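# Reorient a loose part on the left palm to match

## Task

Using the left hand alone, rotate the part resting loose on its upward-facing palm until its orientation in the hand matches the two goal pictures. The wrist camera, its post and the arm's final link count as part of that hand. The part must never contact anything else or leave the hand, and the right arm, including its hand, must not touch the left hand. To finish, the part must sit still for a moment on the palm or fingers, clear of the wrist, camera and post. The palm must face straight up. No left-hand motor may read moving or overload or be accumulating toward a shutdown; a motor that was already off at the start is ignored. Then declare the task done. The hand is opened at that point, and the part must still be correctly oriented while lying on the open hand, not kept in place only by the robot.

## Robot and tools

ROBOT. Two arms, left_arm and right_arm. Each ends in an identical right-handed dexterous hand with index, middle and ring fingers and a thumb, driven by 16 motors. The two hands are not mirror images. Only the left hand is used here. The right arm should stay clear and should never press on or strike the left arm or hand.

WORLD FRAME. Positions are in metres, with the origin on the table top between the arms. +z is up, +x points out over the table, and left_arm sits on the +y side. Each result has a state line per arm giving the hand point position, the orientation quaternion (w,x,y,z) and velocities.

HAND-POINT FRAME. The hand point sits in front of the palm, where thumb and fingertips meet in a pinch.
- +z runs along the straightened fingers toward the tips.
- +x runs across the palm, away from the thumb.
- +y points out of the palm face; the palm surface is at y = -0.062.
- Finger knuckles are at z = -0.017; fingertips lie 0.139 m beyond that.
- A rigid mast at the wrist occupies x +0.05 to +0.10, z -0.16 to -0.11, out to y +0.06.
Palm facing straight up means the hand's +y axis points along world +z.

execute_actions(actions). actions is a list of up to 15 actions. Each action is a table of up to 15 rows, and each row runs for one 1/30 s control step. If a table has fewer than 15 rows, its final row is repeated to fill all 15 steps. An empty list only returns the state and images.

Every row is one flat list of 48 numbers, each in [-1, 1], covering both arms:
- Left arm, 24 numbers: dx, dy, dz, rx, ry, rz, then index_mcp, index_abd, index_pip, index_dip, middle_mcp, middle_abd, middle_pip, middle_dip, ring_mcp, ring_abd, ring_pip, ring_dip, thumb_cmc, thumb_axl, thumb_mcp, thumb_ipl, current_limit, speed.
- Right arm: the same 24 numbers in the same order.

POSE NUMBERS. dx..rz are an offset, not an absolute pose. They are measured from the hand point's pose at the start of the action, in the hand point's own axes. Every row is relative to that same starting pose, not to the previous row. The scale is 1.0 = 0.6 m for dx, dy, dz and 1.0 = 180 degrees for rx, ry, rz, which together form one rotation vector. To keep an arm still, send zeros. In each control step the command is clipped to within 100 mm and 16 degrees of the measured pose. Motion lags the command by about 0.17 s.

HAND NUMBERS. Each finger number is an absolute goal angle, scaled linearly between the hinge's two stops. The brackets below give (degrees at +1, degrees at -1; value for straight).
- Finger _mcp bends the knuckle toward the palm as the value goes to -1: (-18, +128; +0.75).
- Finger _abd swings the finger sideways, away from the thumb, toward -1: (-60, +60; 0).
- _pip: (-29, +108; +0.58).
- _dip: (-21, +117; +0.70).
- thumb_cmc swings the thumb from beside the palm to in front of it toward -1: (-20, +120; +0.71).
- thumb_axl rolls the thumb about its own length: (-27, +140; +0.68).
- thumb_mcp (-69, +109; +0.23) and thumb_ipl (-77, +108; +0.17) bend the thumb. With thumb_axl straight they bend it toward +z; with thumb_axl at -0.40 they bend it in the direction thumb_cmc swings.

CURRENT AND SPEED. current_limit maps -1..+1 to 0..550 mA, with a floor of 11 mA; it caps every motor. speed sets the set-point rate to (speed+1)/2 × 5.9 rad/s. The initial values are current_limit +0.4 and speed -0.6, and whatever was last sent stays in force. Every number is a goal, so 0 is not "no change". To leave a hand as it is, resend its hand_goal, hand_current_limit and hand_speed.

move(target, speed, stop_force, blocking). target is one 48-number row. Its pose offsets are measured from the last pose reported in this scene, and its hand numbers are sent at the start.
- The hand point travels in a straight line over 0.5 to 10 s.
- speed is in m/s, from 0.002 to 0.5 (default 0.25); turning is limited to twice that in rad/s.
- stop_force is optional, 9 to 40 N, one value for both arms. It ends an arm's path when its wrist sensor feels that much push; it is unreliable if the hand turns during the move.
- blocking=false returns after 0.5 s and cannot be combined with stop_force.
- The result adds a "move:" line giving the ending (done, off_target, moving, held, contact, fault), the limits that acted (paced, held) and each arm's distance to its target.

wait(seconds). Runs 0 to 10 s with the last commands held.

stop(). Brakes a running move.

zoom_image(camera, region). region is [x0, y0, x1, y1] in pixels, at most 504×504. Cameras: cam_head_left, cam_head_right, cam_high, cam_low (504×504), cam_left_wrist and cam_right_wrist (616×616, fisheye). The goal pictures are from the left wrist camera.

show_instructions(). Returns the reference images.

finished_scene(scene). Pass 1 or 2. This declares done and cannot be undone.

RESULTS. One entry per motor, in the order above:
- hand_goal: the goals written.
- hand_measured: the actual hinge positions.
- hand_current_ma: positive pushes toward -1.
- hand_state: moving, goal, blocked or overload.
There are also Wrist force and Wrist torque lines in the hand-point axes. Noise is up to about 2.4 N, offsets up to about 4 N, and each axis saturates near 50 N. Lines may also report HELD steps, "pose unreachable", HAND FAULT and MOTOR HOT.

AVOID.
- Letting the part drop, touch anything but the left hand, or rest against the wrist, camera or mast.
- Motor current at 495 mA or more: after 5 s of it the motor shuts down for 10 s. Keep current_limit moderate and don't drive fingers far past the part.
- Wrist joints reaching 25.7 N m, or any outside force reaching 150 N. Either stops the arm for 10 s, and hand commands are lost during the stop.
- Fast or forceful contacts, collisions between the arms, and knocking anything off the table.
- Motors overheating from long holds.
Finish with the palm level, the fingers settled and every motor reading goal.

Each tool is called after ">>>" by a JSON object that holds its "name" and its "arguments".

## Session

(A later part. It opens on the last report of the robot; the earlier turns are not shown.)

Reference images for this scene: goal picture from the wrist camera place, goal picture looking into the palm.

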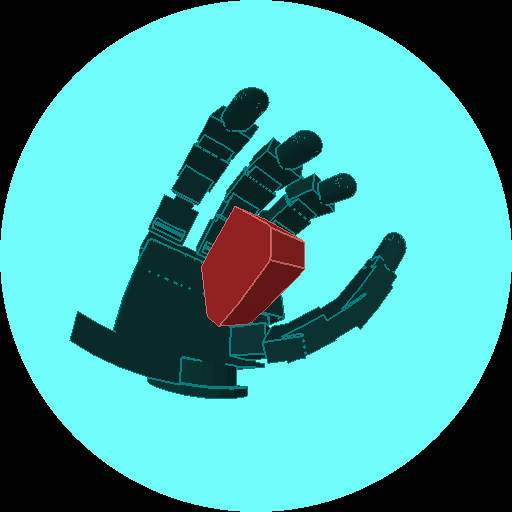

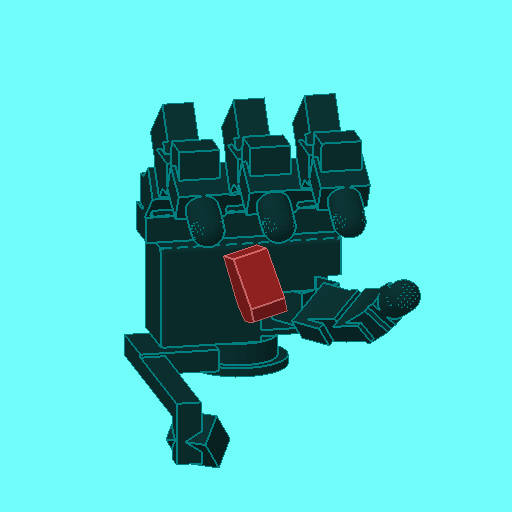

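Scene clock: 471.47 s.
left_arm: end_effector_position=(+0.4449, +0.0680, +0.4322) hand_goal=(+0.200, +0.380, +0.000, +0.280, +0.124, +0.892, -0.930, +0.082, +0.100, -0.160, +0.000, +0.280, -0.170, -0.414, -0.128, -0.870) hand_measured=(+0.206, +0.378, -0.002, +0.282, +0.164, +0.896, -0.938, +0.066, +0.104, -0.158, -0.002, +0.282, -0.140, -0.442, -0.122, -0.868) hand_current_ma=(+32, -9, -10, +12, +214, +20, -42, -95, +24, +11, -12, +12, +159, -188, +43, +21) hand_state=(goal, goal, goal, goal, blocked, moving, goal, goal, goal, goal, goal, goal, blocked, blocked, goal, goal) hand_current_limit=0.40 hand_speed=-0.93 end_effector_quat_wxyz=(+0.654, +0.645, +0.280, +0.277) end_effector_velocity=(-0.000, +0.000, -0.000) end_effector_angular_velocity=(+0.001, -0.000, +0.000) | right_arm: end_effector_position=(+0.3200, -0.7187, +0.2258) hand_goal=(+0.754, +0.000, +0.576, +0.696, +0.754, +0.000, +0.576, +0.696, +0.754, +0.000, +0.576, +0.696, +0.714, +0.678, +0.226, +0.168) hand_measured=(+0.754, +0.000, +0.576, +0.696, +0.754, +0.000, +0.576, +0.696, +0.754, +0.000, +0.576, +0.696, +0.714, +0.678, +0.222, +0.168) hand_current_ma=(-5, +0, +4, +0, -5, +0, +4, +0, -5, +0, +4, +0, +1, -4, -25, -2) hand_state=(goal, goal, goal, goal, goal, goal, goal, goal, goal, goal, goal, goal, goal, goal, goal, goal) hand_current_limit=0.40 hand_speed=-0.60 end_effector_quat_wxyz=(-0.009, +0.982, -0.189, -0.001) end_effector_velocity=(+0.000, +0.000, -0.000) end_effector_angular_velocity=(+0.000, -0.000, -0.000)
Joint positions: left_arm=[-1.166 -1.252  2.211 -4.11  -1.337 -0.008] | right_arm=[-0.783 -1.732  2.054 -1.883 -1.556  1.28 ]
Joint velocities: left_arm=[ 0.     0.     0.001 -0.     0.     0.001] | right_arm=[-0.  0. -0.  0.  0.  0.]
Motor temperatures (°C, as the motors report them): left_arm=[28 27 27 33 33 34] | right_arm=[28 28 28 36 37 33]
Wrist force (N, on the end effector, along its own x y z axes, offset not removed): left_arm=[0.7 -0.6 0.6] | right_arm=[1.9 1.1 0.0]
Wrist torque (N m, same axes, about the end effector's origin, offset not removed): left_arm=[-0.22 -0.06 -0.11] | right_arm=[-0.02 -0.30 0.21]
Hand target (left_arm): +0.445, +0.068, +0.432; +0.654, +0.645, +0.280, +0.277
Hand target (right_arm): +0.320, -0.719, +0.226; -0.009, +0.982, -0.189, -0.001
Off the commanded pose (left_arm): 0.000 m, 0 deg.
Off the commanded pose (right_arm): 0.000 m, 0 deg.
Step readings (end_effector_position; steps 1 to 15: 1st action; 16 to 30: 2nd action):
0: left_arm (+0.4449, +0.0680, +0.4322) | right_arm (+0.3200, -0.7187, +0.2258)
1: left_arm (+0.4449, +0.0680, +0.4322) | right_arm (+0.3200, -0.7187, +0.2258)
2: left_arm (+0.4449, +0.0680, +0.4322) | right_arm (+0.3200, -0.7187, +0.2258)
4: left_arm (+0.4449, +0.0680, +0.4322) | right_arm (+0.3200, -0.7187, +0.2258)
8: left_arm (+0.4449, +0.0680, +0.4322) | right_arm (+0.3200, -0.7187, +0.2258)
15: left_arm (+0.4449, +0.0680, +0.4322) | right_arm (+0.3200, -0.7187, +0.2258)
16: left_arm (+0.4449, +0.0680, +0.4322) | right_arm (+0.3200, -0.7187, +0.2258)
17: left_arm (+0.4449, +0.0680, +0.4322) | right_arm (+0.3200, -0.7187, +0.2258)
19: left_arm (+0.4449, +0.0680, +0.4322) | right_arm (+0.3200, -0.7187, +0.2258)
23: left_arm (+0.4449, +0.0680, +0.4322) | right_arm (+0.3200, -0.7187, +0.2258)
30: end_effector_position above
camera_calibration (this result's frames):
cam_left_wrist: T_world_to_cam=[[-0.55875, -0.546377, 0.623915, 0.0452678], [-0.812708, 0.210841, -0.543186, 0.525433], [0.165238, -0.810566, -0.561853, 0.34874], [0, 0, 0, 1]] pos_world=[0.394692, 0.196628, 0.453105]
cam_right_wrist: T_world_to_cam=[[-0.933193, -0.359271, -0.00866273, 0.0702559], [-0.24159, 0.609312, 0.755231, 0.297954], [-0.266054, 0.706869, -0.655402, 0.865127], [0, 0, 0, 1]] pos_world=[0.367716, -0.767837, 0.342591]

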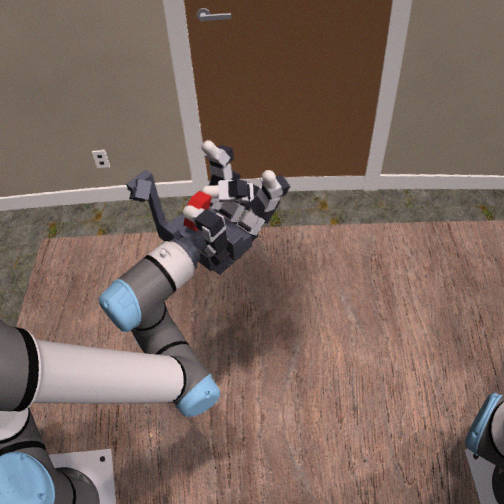

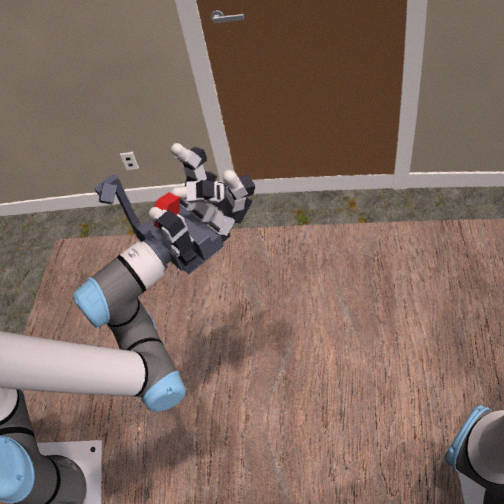

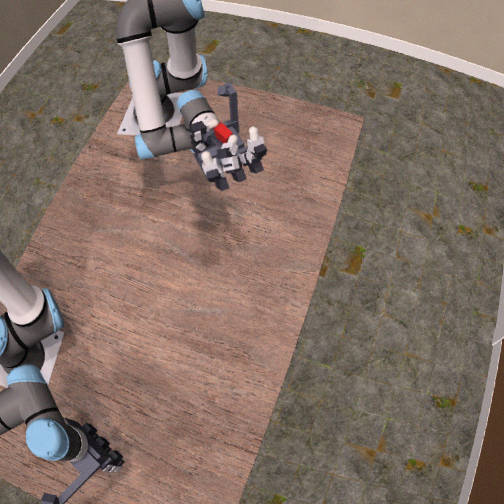

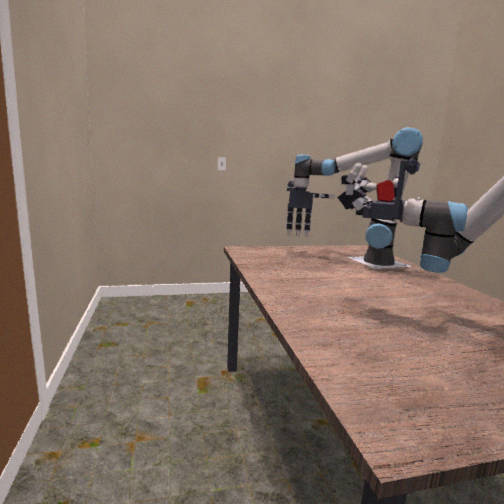

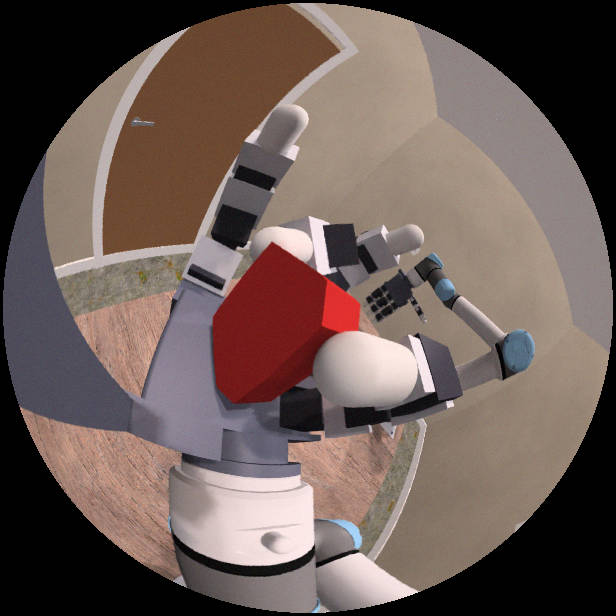

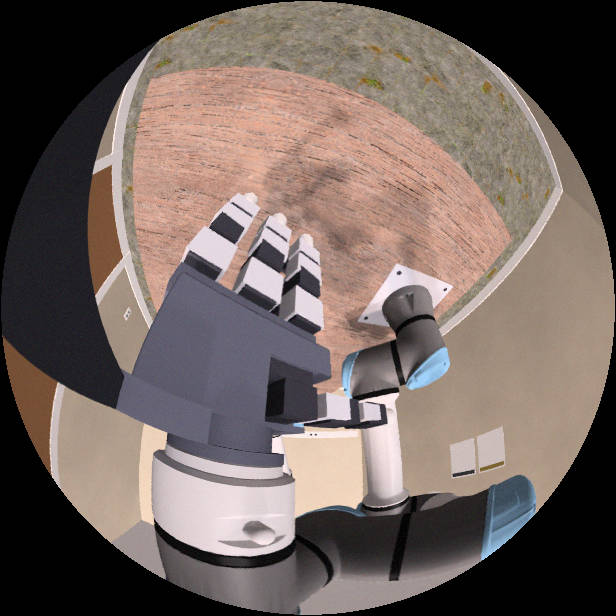

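>>> {"name": "execute_actions", "arguments": {"actions": [[[0,0,0,0,0,0,0.2,0.38,0,0.28,0.30,0.896,-0.938,0.066,0.1,-0.16,0,0.28,-0.140,-0.56,-0.122,-0.868,0.4,-0.8,0,0,0,0,0,0,0.754,0,0.576,0.696,0.754,0,0.576,0.696,0.754,0,0.576,0.696,0.714,0.678,0.226,0.168,0.4,-0.6]]]}}

>>> {"name": "zoom_image", "arguments": {"camera": "cam_left_wrist", "region": [180, 200, 420, 440]}}

>>> {"name": "zoom_image", "arguments": {"camera": "cam_low", "region": [330, 150, 430, 240]}}

Scene clock: 505.33 s.
left_arm: end_effector_position=(+0.4449, +0.0680, +0.4322) hand_goal=(+0.200, +0.380, +0.000, +0.280, +0.300, +0.896, -0.938, +0.066, +0.100, -0.160, +0.000, +0.280, -0.140, -0.560, -0.122, -0.868) hand_measured=(+0.206, +0.378, -0.002, +0.282, +0.302, +0.898, -0.942, +0.062, +0.104, -0.158, -0.002, +0.282, -0.138, -0.558, -0.122, -0.868) hand_current_ma=(+32, -9, -10, +12, +21, +10, -18, -19, +25, +11, -12, +12, +14, +9, +3, +3) hand_state=(goal, goal, goal, goal, moving, goal, goal, goal, goal, goal, goal, goal, goal, moving, goal, goal) hand_current_limit=0.40 hand_speed=-0.80 end_effector_quat_wxyz=(+0.654, +0.645, +0.280, +0.277) end_effector_velocity=(-0.000, +0.000, +0.000) end_effector_angular_velocity=(+0.000, -0.001, +0.001) | right_arm: end_effector_position=(+0.3200, -0.7187, +0.2258) hand_goal=(+0.754, +0.000, +0.576, +0.696, +0.754, +0.000, +0.576, +0.696, +0.754, +0.000, +0.576, +0.696, +0.714, +0.678, +0.226, +0.168) hand_measured=(+0.754, +0.000, +0.576, +0.696, +0.754, +0.000, +0.576, +0.696, +0.754, +0.000, +0.576, +0.696, +0.714, +0.678, +0.222, +0.168) hand_current_ma=(-5, +0, +4, +0, -5, +0, +4, +0, -5, +0, +4, +0, +1, -4, -25, -2) hand_state=(goal, goal, goal, goal, goal, goal, goal, goal, goal, goal, goal, goal, goal, goal, goal, goal) hand_current_limit=0.40 hand_speed=-0.60 end_effector_quat_wxyz=(-0.009, +0.982, -0.189, -0.001) end_effector_velocity=(+0.000, +0.000, +0.000) end_effector_angular_velocity=(-0.000, -0.001, -0.000)
Joint positions: left_arm=[-1.166 -1.252  2.211 -4.11  -1.337 -0.008] | right_arm=[-0.783 -1.732  2.054 -1.883 -1.556  1.28 ]
Joint velocities: left_arm=[ 0.001  0.     0.    -0.001 -0.     0.001] | right_arm=[ 0.    -0.001 -0.     0.     0.     0.   ]
Motor temperatures (°C, as the motors report them): left_arm=[28 27 27 33 33 34] | right_arm=[28 28 28 36 37 33]
Wrist force (N, on the end effector, along its own x y z axes, offset not removed): left_arm=[1.6 -1.7 1.6] | right_arm=[3.7 2.4 -0.2]
Wrist torque (N m, same axes, about the end effector's origin, offset not removed): left_arm=[-0.42 -0.06 -0.05] | right_arm=[0.29 -0.47 0.36]
Hand target (left_arm): +0.445, +0.068, +0.432; +0.654, +0.645, +0.280, +0.277
Hand target (right_arm): +0.320, -0.719, +0.226; -0.009, +0.982, -0.189, -0.001
Off the commanded pose (left_arm): 0.000 m, 0 deg.
Off the commanded pose (right_arm): 0.000 m, 0 deg.
Step readings (end_effector_position):
0: left_arm (+0.4449, +0.0680, +0.4322) | right_arm (+0.3200, -0.7187, +0.2258)
1: left_arm (+0.4449, +0.0680, +0.4322) | right_arm (+0.3200, -0.7187, +0.2258)
2: left_arm (+0.4449, +0.0680, +0.4322) | right_arm (+0.3200, -0.7187, +0.2258)
4: left_arm (+0.4449, +0.0680, +0.4322) | right_arm (+0.3200, -0.7187, +0.2258)
8: left_arm (+0.4449, +0.0680, +0.4322) | right_arm (+0.3200, -0.7187, +0.2258)
15: end_effector_position above
camera_calibration (this result's frames):
cam_left_wrist: T_world_to_cam=[[-0.55875, -0.546377, 0.623915, 0.0452678], [-0.812708, 0.210841, -0.543186, 0.525433], [0.165238, -0.810567, -0.561853, 0.34874], [0, 0, 0, 1]] pos_world=[0.394692, 0.196628, 0.453105]
cam_right_wrist: T_world_to_cam=[[-0.933193, -0.359271, -0.00866291, 0.0702559], [-0.241591, 0.609312, 0.755231, 0.297954], [-0.266054, 0.706869, -0.655402, 0.865127], [0, 0, 0, 1]] pos_world=[0.367716, -0.767837, 0.342591]

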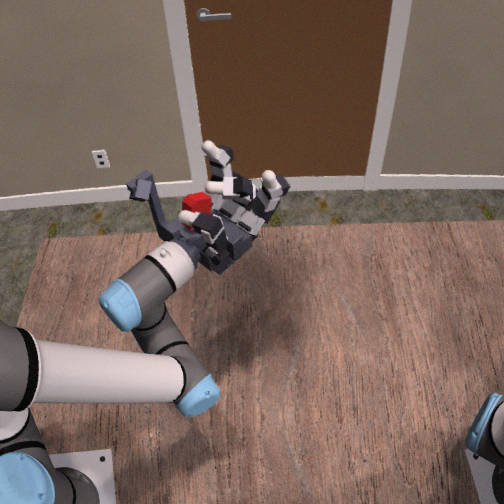

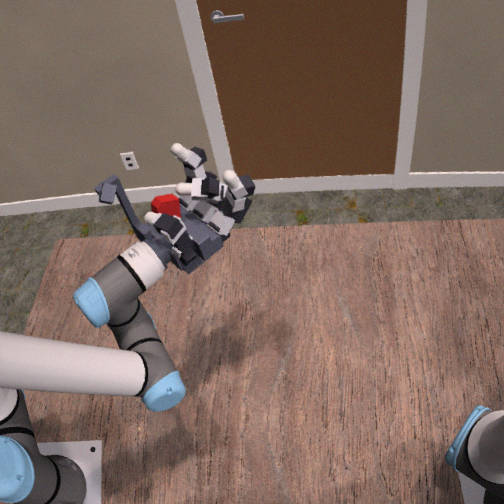

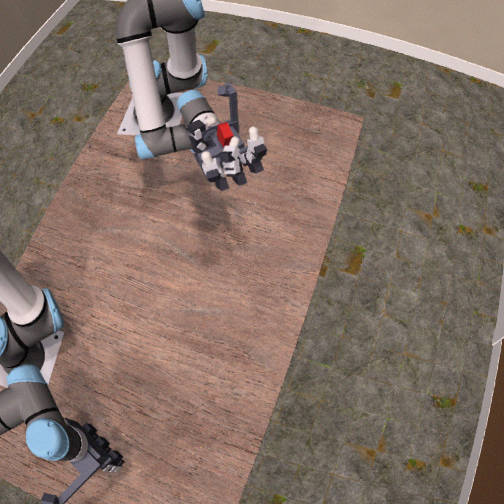

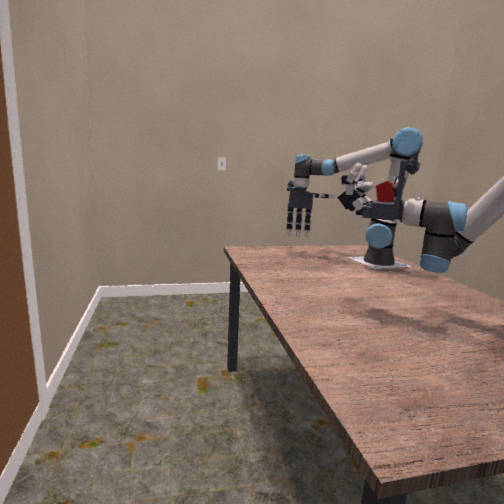

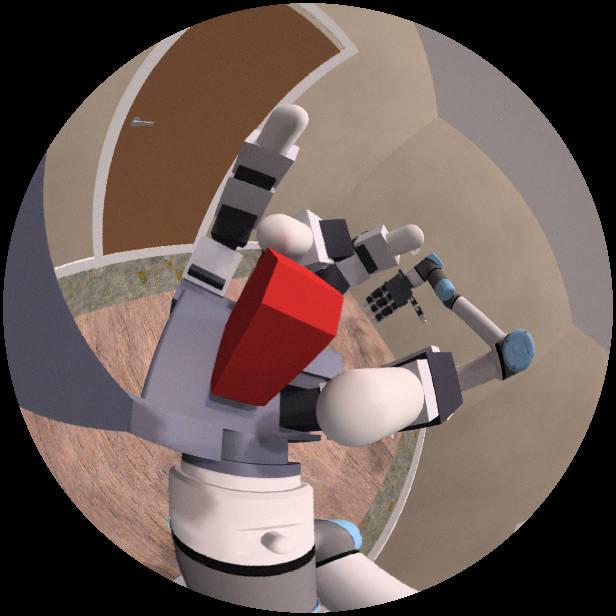

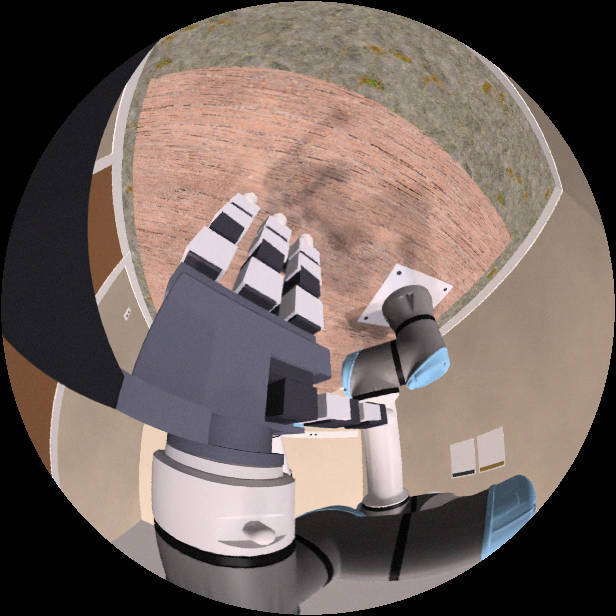

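Region (180, 200, 420, 440) of cam_left_wrist's 616x616 image, scaled by 2.100, with more detail than that image has.

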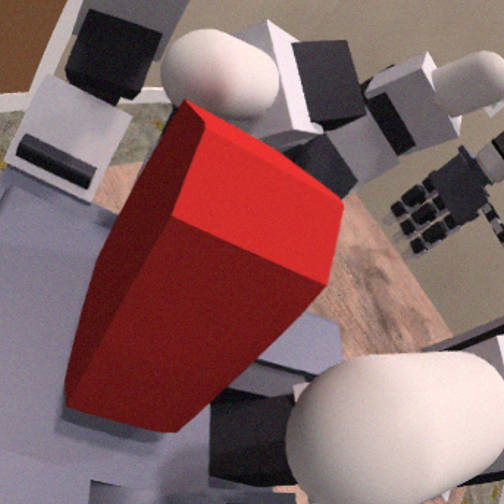

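Region (330, 150, 430, 240) of cam_low's 504x504 image, scaled by 5.040, with more detail than that image has; it fills the top 454 rows of this view, and the rest is white.

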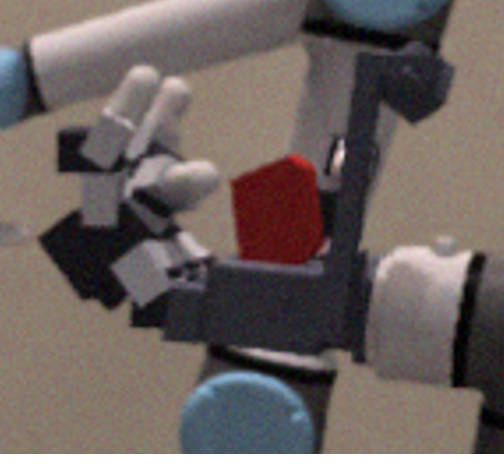

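>>> {"name": "execute_actions", "arguments": {"actions": []}}

>>> {"name": "zoom_image", "arguments": {"camera": "cam_left_wrist", "region": [180, 225, 380, 425]}}

>>> {"name": "zoom_image", "arguments": {"camera": "cam_high", "region": [180, 90, 280, 190]}}

Scene clock: 507.33 s.
left_arm: end_effector_position=(+0.4449, +0.0680, +0.4322) hand_goal=(+0.200, +0.380, +0.000, +0.280, +0.300, +0.896, -0.938, +0.066, +0.100, -0.160, +0.000, +0.280, -0.140, -0.560, -0.122, -0.868) hand_measured=(+0.206, +0.378, -0.002, +0.282, +0.304, +0.898, -0.942, +0.062, +0.104, -0.158, -0.002, +0.282, -0.138, -0.558, -0.122, -0.868) hand_current_ma=(+32, -9, -10, +12, +17, +10, -18, -19, +25, +11, -12, +12, +14, +11, +2, +3) hand_state=(goal, goal, goal, goal, goal, goal, goal, goal, goal, goal, goal, goal, goal, goal, goal, goal) hand_current_limit=0.40 hand_speed=-0.80 end_effector_quat_wxyz=(+0.654, +0.645, +0.280, +0.277) end_effector_velocity=(+0.000, +0.000, -0.000) end_effector_angular_velocity=(-0.000, +0.002, +0.000) | right_arm: end_effector_position=(+0.3200, -0.7187, +0.2258) hand_goal=(+0.754, +0.000, +0.576, +0.696, +0.754, +0.000, +0.576, +0.696, +0.754, +0.000, +0.576, +0.696, +0.714, +0.678, +0.226, +0.168) hand_measured=(+0.754, +0.000, +0.576, +0.696, +0.754, +0.000, +0.576, +0.696, +0.754, +0.000, +0.576, +0.696, +0.714, +0.678, +0.222, +0.168) hand_current_ma=(-5, +0, +4, +0, -5, +0, +4, +0, -5, +0, +4, +0, +1, -4, -25, -2) hand_state=(goal, goal, goal, goal, goal, goal, goal, goal, goal, goal, goal, goal, goal, goal, goal, goal) hand_current_limit=0.40 hand_speed=-0.60 end_effector_quat_wxyz=(-0.009, +0.982, -0.189, -0.001) end_effector_velocity=(+0.000, +0.000, -0.000) end_effector_angular_velocity=(+0.001, -0.000, +0.000)
Joint positions: left_arm=[-1.166 -1.252  2.211 -4.11  -1.337 -0.008] | right_arm=[-0.783 -1.732  2.054 -1.883 -1.556  1.28 ]
Joint velocities: left_arm=[ 0.    -0.     0.001  0.    -0.    -0.002] | right_arm=[ 0.     0.001 -0.     0.     0.001 -0.   ]
Motor temperatures (°C, as the motors report them): left_arm=[28 27 27 33 33 34] | right_arm=[28 28 28 36 37 33]
Wrist force (N, on the end effector, along its own x y z axes, offset not removed): left_arm=[1.8 -1.6 1.3] | right_arm=[2.1 1.0 -0.5]
Wrist torque (N m, same axes, about the end effector's origin, offset not removed): left_arm=[-0.38 -0.18 -0.02] | right_arm=[0.15 -0.29 0.22]
Hand target (left_arm): +0.445, +0.068, +0.432; +0.654, +0.645, +0.280, +0.277
Hand target (right_arm): +0.320, -0.719, +0.226; -0.009, +0.982, -0.189, -0.001
Off the commanded pose (left_arm): 0.000 m, 0 deg.
Off the commanded pose (right_arm): 0.000 m, 0 deg.
camera_calibration (this result's frames):
cam_left_wrist: T_world_to_cam=[[-0.55875, -0.546377, 0.623915, 0.0452679], [-0.812708, 0.210841, -0.543186, 0.525433], [0.165238, -0.810566, -0.561853, 0.34874], [0, 0, 0, 1]] pos_world=[0.394692, 0.196628, 0.453105]
cam_right_wrist: T_world_to_cam=[[-0.933193, -0.359271, -0.00866297, 0.0702559], [-0.241591, 0.609312, 0.755231, 0.297954], [-0.266054, 0.706869, -0.655402, 0.865127], [0, 0, 0, 1]] pos_world=[0.367716, -0.767837, 0.342591]

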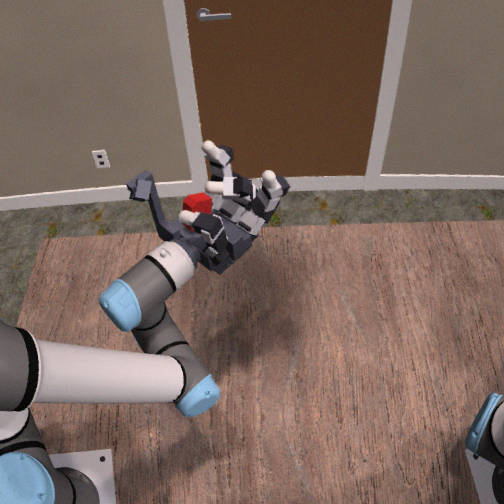

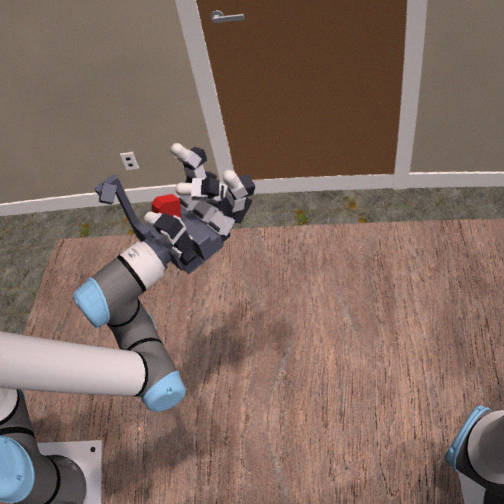

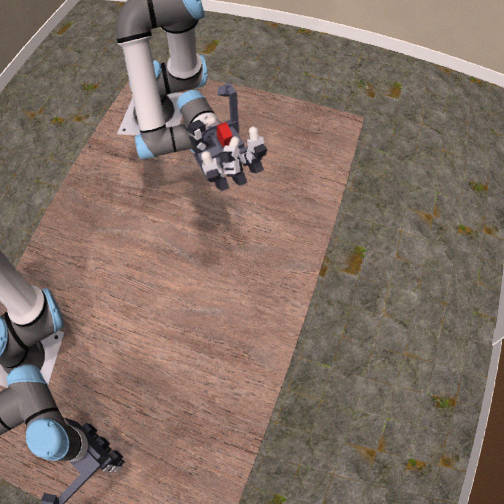

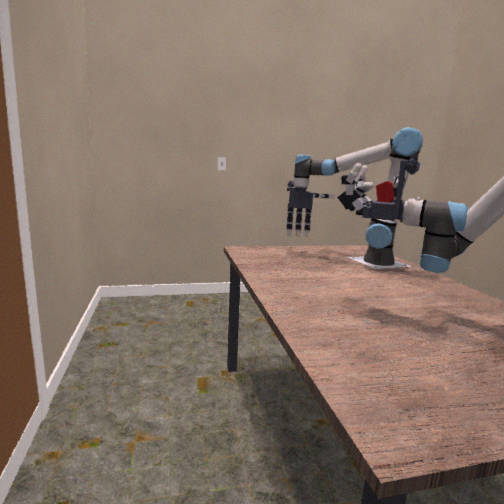

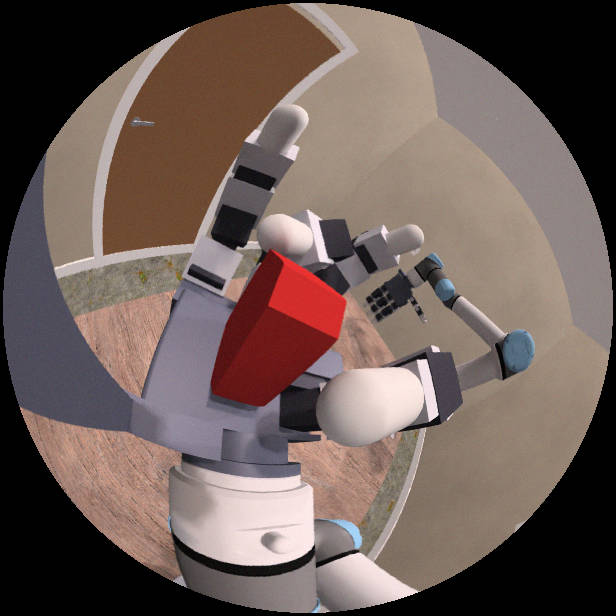

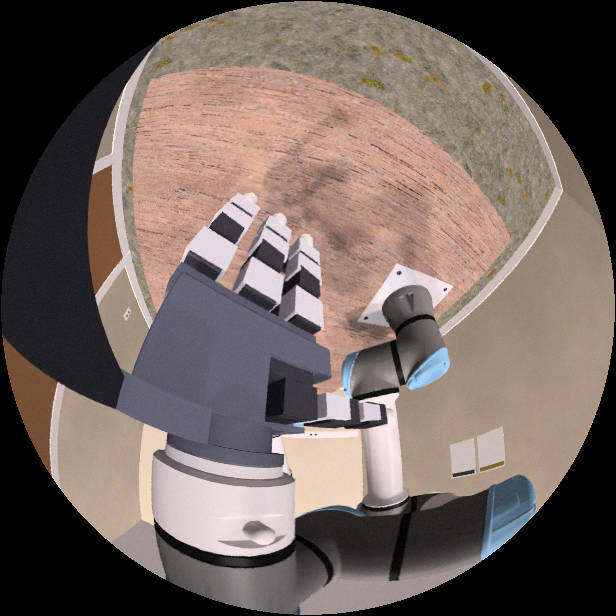

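Region (180, 225, 380, 425) of cam_left_wrist's 616x616 image, scaled by 2.520, with more detail than that image has.

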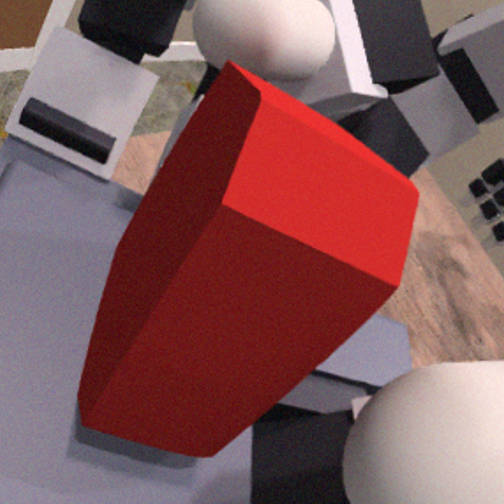

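Region (180, 90, 280, 190) of cam_high's 504x504 image, scaled by 5.040, with more detail than that image has.

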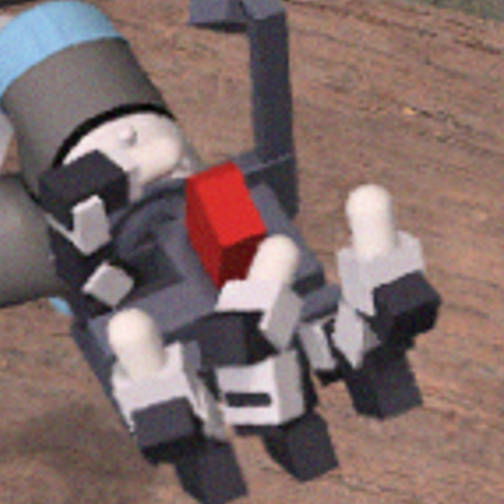

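>>> {"name": "execute_actions", "arguments": {"actions": [[[0,0,0,0,0,0,0.5,0.2,0.5,0.6,0.6,0,0.3,0.5,0.5,0,0.3,0.5,0.429,0.107,-0.122,-0.895,0.4,-0.2,0,0,0,0,0,0,0.754,0,0.576,0.696,0.754,0,0.576,0.696,0.754,0,0.576,0.696,0.714,0.678,0.226,0.168,0.4,-0.6],[0,0,0,0,0,0,0.5,0.2,0.5,0.6,0.6,0,0.3,0.5,0.5,0,0.3,0.5,0.429,0.107,-0.122,-0.895,0.4,-0.2,0,0,0,0,0,0,0.754,0,0.576,0.696,0.754,0,0.576,0.696,0.754,0,0.576,0.696,0.714,0.678,0.226,0.168,0.4,-0.6],[0,0,0,0,0,0,0.5,0.2,0.5,0.6,0.6,0,0.3,0.5,0.5,0,0.3,0.5,0.429,0.107,-0.122,-0.895,0.4,-0.2,0,0,0,0,0,0,0.754,0,0.576,0.696,0.754,0,0.576,0.696,0.754,0,0.576,0.696,0.714,0.678,0.226,0.168,0.4,-0.6],[0,0,0,0,0,0,0.5,0.2,0.5,0.6,0.6,0,0.3,0.5,0.5,0,0.3,0.5,0.429,0.107,-0.122,-0.895,0.4,-0.2,0,0,0,0,0,0,0.754,0,0.576,0.696,0.754,0,0.576,0.696,0.754,0,0.576,0.696,0.714,0.678,0.226,0.168,0.4,-0.6],[0,0,0,0,0,0,0.5,0.2,0.5,0.6,0.6,0,0.3,0.5,0.5,0,0.3,0.5,0.429,0.107,-0.122,-0.895,0.4,-0.2,0,0,0,0,0,0,0.754,0,0.576,0.696,0.754,0,0.576,0.696,0.754,0,0.576,0.696,0.714,0.678,0.226,0.168,0.4,-0.6],[0,0,0,0,0,0,0.5,0.2,0.5,0.6,0.6,0,0.3,0.5,0.5,0,0.3,0.5,0.429,0.107,-0.607,-0.895,0.4,-0.2,0,0,0,0,0,0,0.754,0,0.576,0.696,0.754,0,0.576,0.696,0.754,0,0.576,0.696,0.714,0.678,0.226,0.168,0.4,-0.6]]]}}

Scene clock: 564.40 s.
left_arm: end_effector_position=(+0.4449, +0.0680, +0.4322) hand_goal=(+0.500, +0.200, +0.500, +0.600, +0.600, +0.000, +0.300, +0.500, +0.500, +0.000, +0.300, +0.500, +0.430, +0.108, -0.606, -0.894) hand_measured=(+0.510, +0.204, +0.454, +0.598, +0.606, +0.346, -0.464, +0.488, +0.508, -0.004, +0.300, +0.498, +0.360, -0.184, -0.356, -0.894) hand_current_ma=(+51, +17, -36, -11, +37, +68, -55, +8, +50, -14, +2, -11, -46, -47, +68, +3) hand_state=(goal, goal, moving, goal, goal, moving, moving, moving, moving, goal, goal, goal, moving, moving, moving, goal) hand_current_limit=0.40 hand_speed=-0.20 end_effector_quat_wxyz=(+0.654, +0.645, +0.280, +0.277) end_effector_velocity=(+0.000, +0.000, +0.001) end_effector_angular_velocity=(-0.002, +0.000, +0.001) | right_arm: end_effector_position=(+0.3200, -0.7187, +0.2258) hand_goal=(+0.754, +0.000, +0.576, +0.696, +0.754, +0.000, +0.576, +0.696, +0.754, +0.000, +0.576, +0.696, +0.714, +0.678, +0.226, +0.168) hand_measured=(+0.754, +0.000, +0.576, +0.696, +0.754, +0.000, +0.576, +0.696, +0.754, +0.000, +0.576, +0.696, +0.714, +0.678, +0.222, +0.168) hand_current_ma=(-5, +0, +4, +0, -5, +0, +4, +0, -5, +0, +4, +0, +1, -4, -25, -2) hand_state=(goal, goal, goal, goal, goal, goal, goal, goal, goal, goal, goal, goal, goal, goal, goal, goal) hand_current_limit=0.40 hand_speed=-0.60 end_effector_quat_wxyz=(-0.009, +0.982, -0.189, -0.001) end_effector_velocity=(+0.000, -0.000, +0.000) end_effector_angular_velocity=(-0.000, -0.000, -0.000)
Joint positions: left_arm=[-1.166 -1.252  2.211 -4.11  -1.337 -0.008] | right_arm=[-0.783 -1.732  2.054 -1.883 -1.556  1.28 ]
Joint velocities: left_arm=[ 0.    -0.    -0.001  0.     0.    -0.002] | right_arm=[-0.  0. -0.  0. -0.  0.]
Motor temperatures (°C, as the motors report them): left_arm=[28 27 27 33 33 34] | right_arm=[28 28 28 36 37 33]
Wrist force (N, on the end effector, along its own x y z axes, offset not removed): left_arm=[0.0 -1.0 -1.0] | right_arm=[4.3 2.5 2.5]
Wrist torque (N m, same axes, about the end effector's origin, offset not removed): left_arm=[0.02 0.16 -0.02] | right_arm=[-0.07 -0.64 0.47]
Hand target (left_arm): +0.445, +0.068, +0.432; +0.654, +0.645, +0.280, +0.277
Hand target (right_arm): +0.320, -0.719, +0.226; -0.009, +0.982, -0.189, -0.001
Off the commanded pose (left_arm): 0.000 m, 0 deg.
Off the commanded pose (right_arm): 0.000 m, 0 deg.
Step readings (end_effector_position):
0: left_arm (+0.4449, +0.0680, +0.4322) | right_arm (+0.3200, -0.7187, +0.2258)
1: left_arm (+0.4449, +0.0680, +0.4322) | right_arm (+0.3200, -0.7187, +0.2258)
2: left_arm (+0.4449, +0.0680, +0.4322) | right_arm (+0.3200, -0.7187, +0.2258)
4: left_arm (+0.4449, +0.0680, +0.4322) | right_arm (+0.3200, -0.7187, +0.2258)
8: left_arm (+0.4449, +0.0680, +0.4322) | right_arm (+0.3200, -0.7187, +0.2258)
15: end_effector_position above
camera_calibration (this result's frames):
cam_left_wrist: T_world_to_cam=[[-0.55875, -0.546377, 0.623915, 0.0452678], [-0.812708, 0.210841, -0.543186, 0.525433], [0.165238, -0.810566, -0.561853, 0.34874], [0, 0, 0, 1]] pos_world=[0.394692, 0.196628, 0.453105]
cam_right_wrist: T_world_to_cam=[[-0.933193, -0.359271, -0.00866284, 0.0702561], [-0.24159, 0.609312, 0.755231, 0.297954], [-0.266054, 0.706869, -0.655402, 0.865127], [0, 0, 0, 1]] pos_world=[0.367716, -0.767837, 0.342591]

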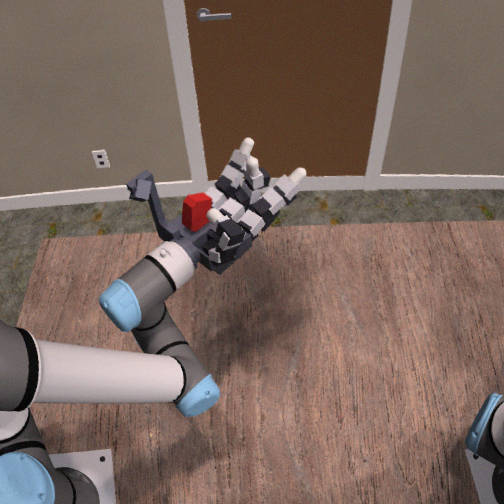

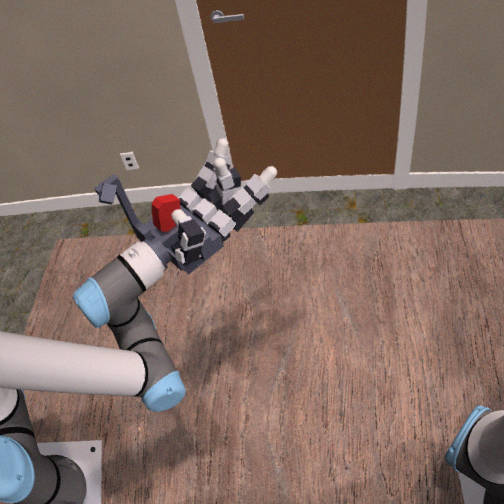

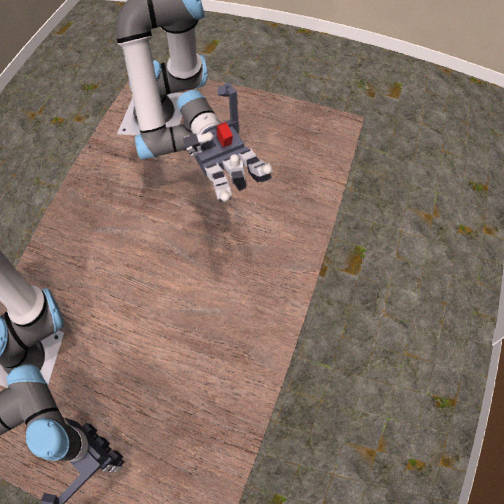

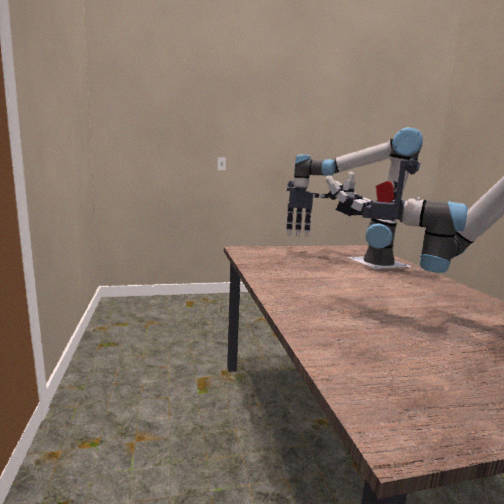

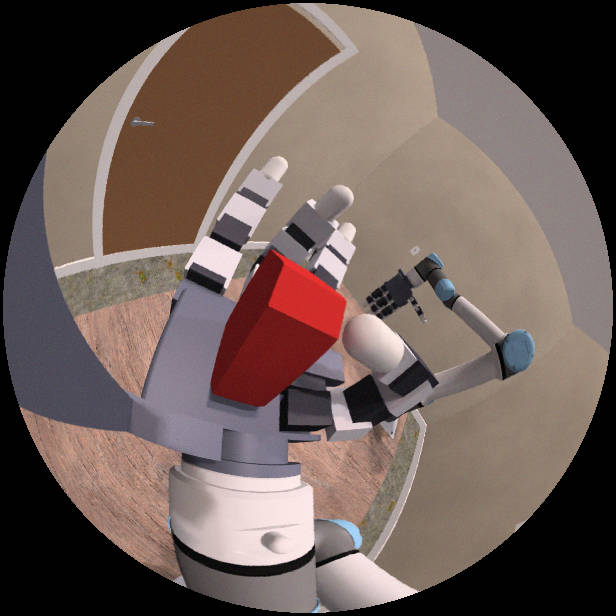

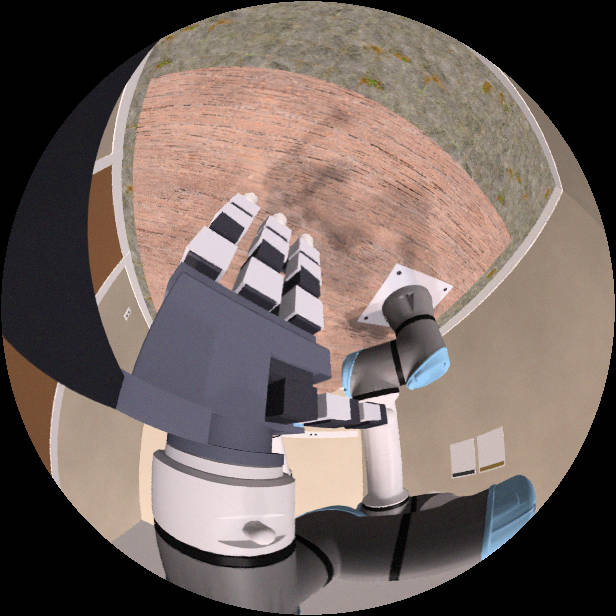

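>>> {"name": "execute_actions", "arguments": {"actions": []}}

>>> {"name": "zoom_image", "arguments": {"camera": "cam_high", "region": [180, 90, 280, 190]}}

>>> {"name": "zoom_image", "arguments": {"camera": "cam_head_left", "region": [160, 170, 260, 270]}}

Scene clock: 565.77 s.
left_arm: end_effector_position=(+0.4449, +0.0680, +0.4322) hand_goal=(+0.500, +0.200, +0.500, +0.600, +0.600, +0.000, +0.300, +0.500, +0.500, +0.000, +0.300, +0.500, +0.430, +0.108, -0.606, -0.894) hand_measured=(+0.510, +0.204, +0.500, +0.598, +0.610, +0.004, +0.300, +0.498, +0.508, -0.004, +0.300, +0.498, +0.432, +0.108, -0.606, -0.894) hand_current_ma=(+53, +17, +2, -11, +52, +15, +1, -12, +50, -14, +2, -11, +5, +4, +2, +3) hand_state=(goal, goal, goal, goal, goal, goal, goal, goal, goal, goal, goal, goal, goal, goal, goal, goal) hand_current_limit=0.40 hand_speed=-0.20 end_effector_quat_wxyz=(+0.654, +0.645, +0.280, +0.277) end_effector_velocity=(+0.000, +0.000, -0.000) end_effector_angular_velocity=(+0.001, -0.000, +0.001) | right_arm: end_effector_position=(+0.3200, -0.7187, +0.2258) hand_goal=(+0.754, +0.000, +0.576, +0.696, +0.754, +0.000, +0.576, +0.696, +0.754, +0.000, +0.576, +0.696, +0.714, +0.678, +0.226, +0.168) hand_measured=(+0.754, +0.000, +0.576, +0.696, +0.754, +0.000, +0.576, +0.696, +0.754, +0.000, +0.576, +0.696, +0.714, +0.678, +0.222, +0.168) hand_current_ma=(-5, +0, +4, +0, -5, +0, +4, +0, -5, +0, +4, +0, +1, -4, -25, -2) hand_state=(goal, goal, goal, goal, goal, goal, goal, goal, goal, goal, goal, goal, goal, goal, goal, goal) hand_current_limit=0.40 hand_speed=-0.60 end_effector_quat_wxyz=(-0.009, +0.982, -0.189, -0.001) end_effector_velocity=(-0.000, -0.000, -0.000) end_effector_angular_velocity=(-0.001, +0.001, +0.000)
Joint positions: left_arm=[-1.166 -1.252  2.211 -4.11  -1.337 -0.008] | right_arm=[-0.783 -1.732  2.054 -1.883 -1.556  1.28 ]
Joint velocities: left_arm=[ 0.001 -0.     0.001 -0.     0.     0.001] | right_arm=[-0.     0.    -0.     0.    -0.001 -0.   ]
Motor temperatures (°C, as the motors report them): left_arm=[28 27 27 33 33 34] | right_arm=[28 28 28 36 37 33]
Wrist force (N, on the end effector, along its own x y z axes, offset not removed): left_arm=[-0.1 -0.9 0.9] | right_arm=[3.2 1.5 1.5]
Wrist torque (N m, same axes, about the end effector's origin, offset not removed): left_arm=[-0.22 0.07 -0.11] | right_arm=[-0.14 -0.49 0.44]
Hand target (left_arm): +0.445, +0.068, +0.432; +0.654, +0.645, +0.280, +0.277
Hand target (right_arm): +0.320, -0.719, +0.226; -0.009, +0.982, -0.189, -0.001
Off the commanded pose (left_arm): 0.000 m, 0 deg.
Off the commanded pose (right_arm): 0.000 m, 0 deg.
camera_calibration (this result's frames):
cam_left_wrist: T_world_to_cam=[[-0.55875, -0.546377, 0.623915, 0.0452679], [-0.812708, 0.210841, -0.543186, 0.525433], [0.165238, -0.810566, -0.561853, 0.34874], [0, 0, 0, 1]] pos_world=[0.394692, 0.196628, 0.453105]
cam_right_wrist: T_world_to_cam=[[-0.933193, -0.359271, -0.00866286, 0.0702561], [-0.24159, 0.609312, 0.755231, 0.297953], [-0.266054, 0.706869, -0.655402, 0.865127], [0, 0, 0, 1]] pos_world=[0.367716, -0.767837, 0.342591]

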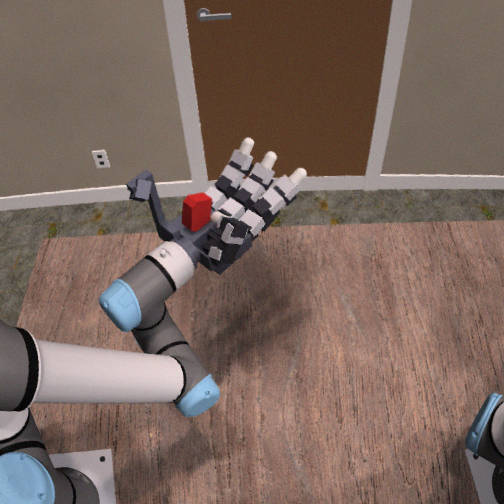

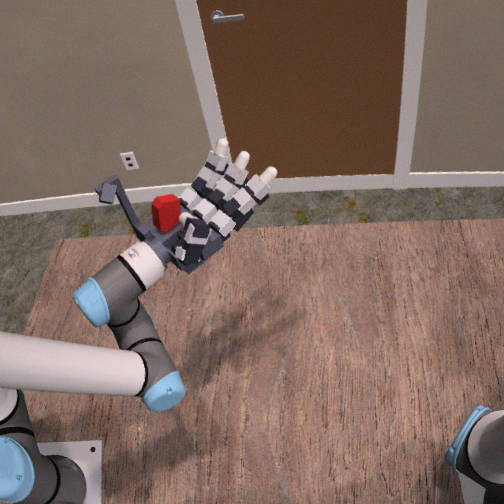

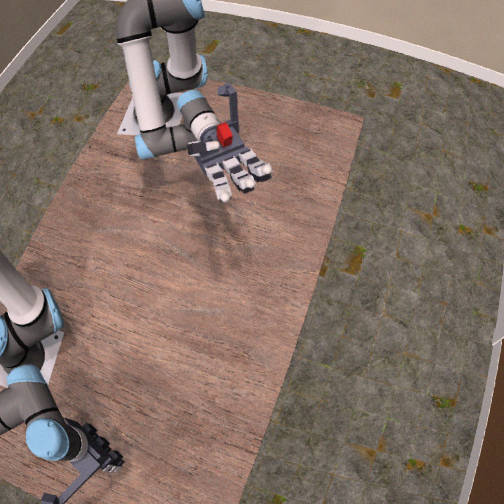

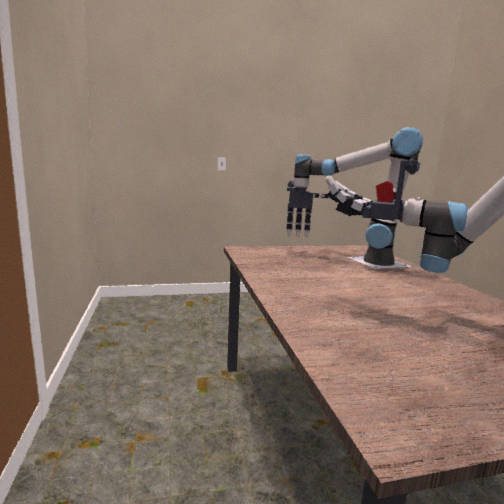

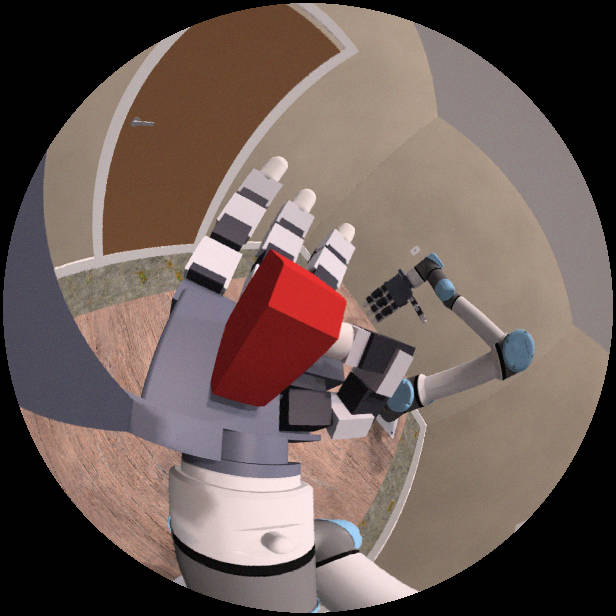

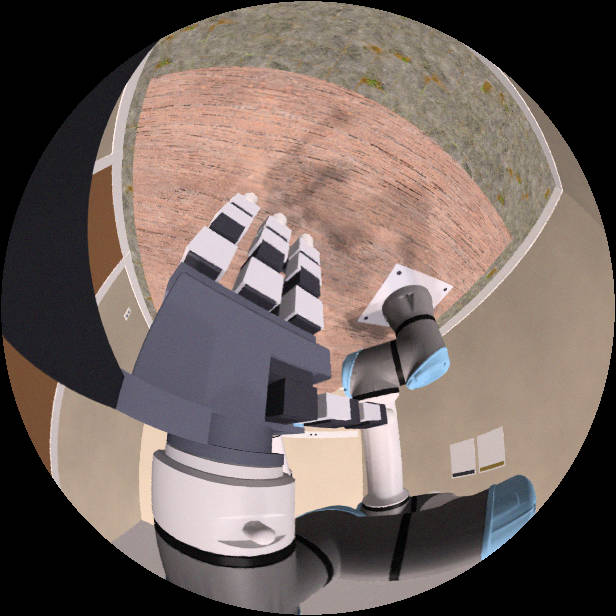

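Region (180, 90, 280, 190) of cam_high's 504x504 image, scaled by 5.040, with more detail than that image has.

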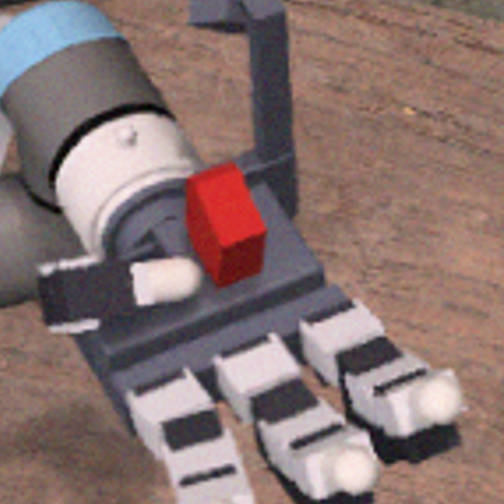

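Region (160, 170, 260, 270) of cam_head_left's 504x504 image, scaled by 5.040, with more detail than that image has.

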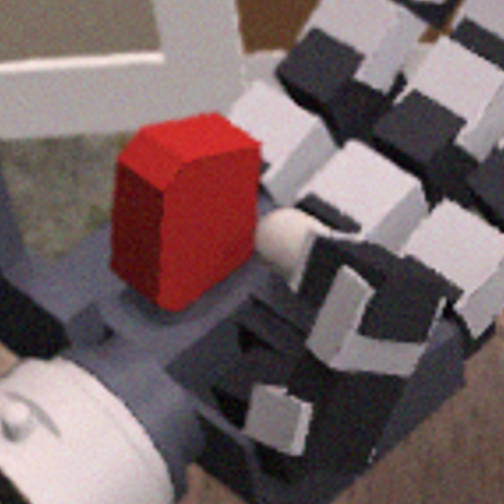

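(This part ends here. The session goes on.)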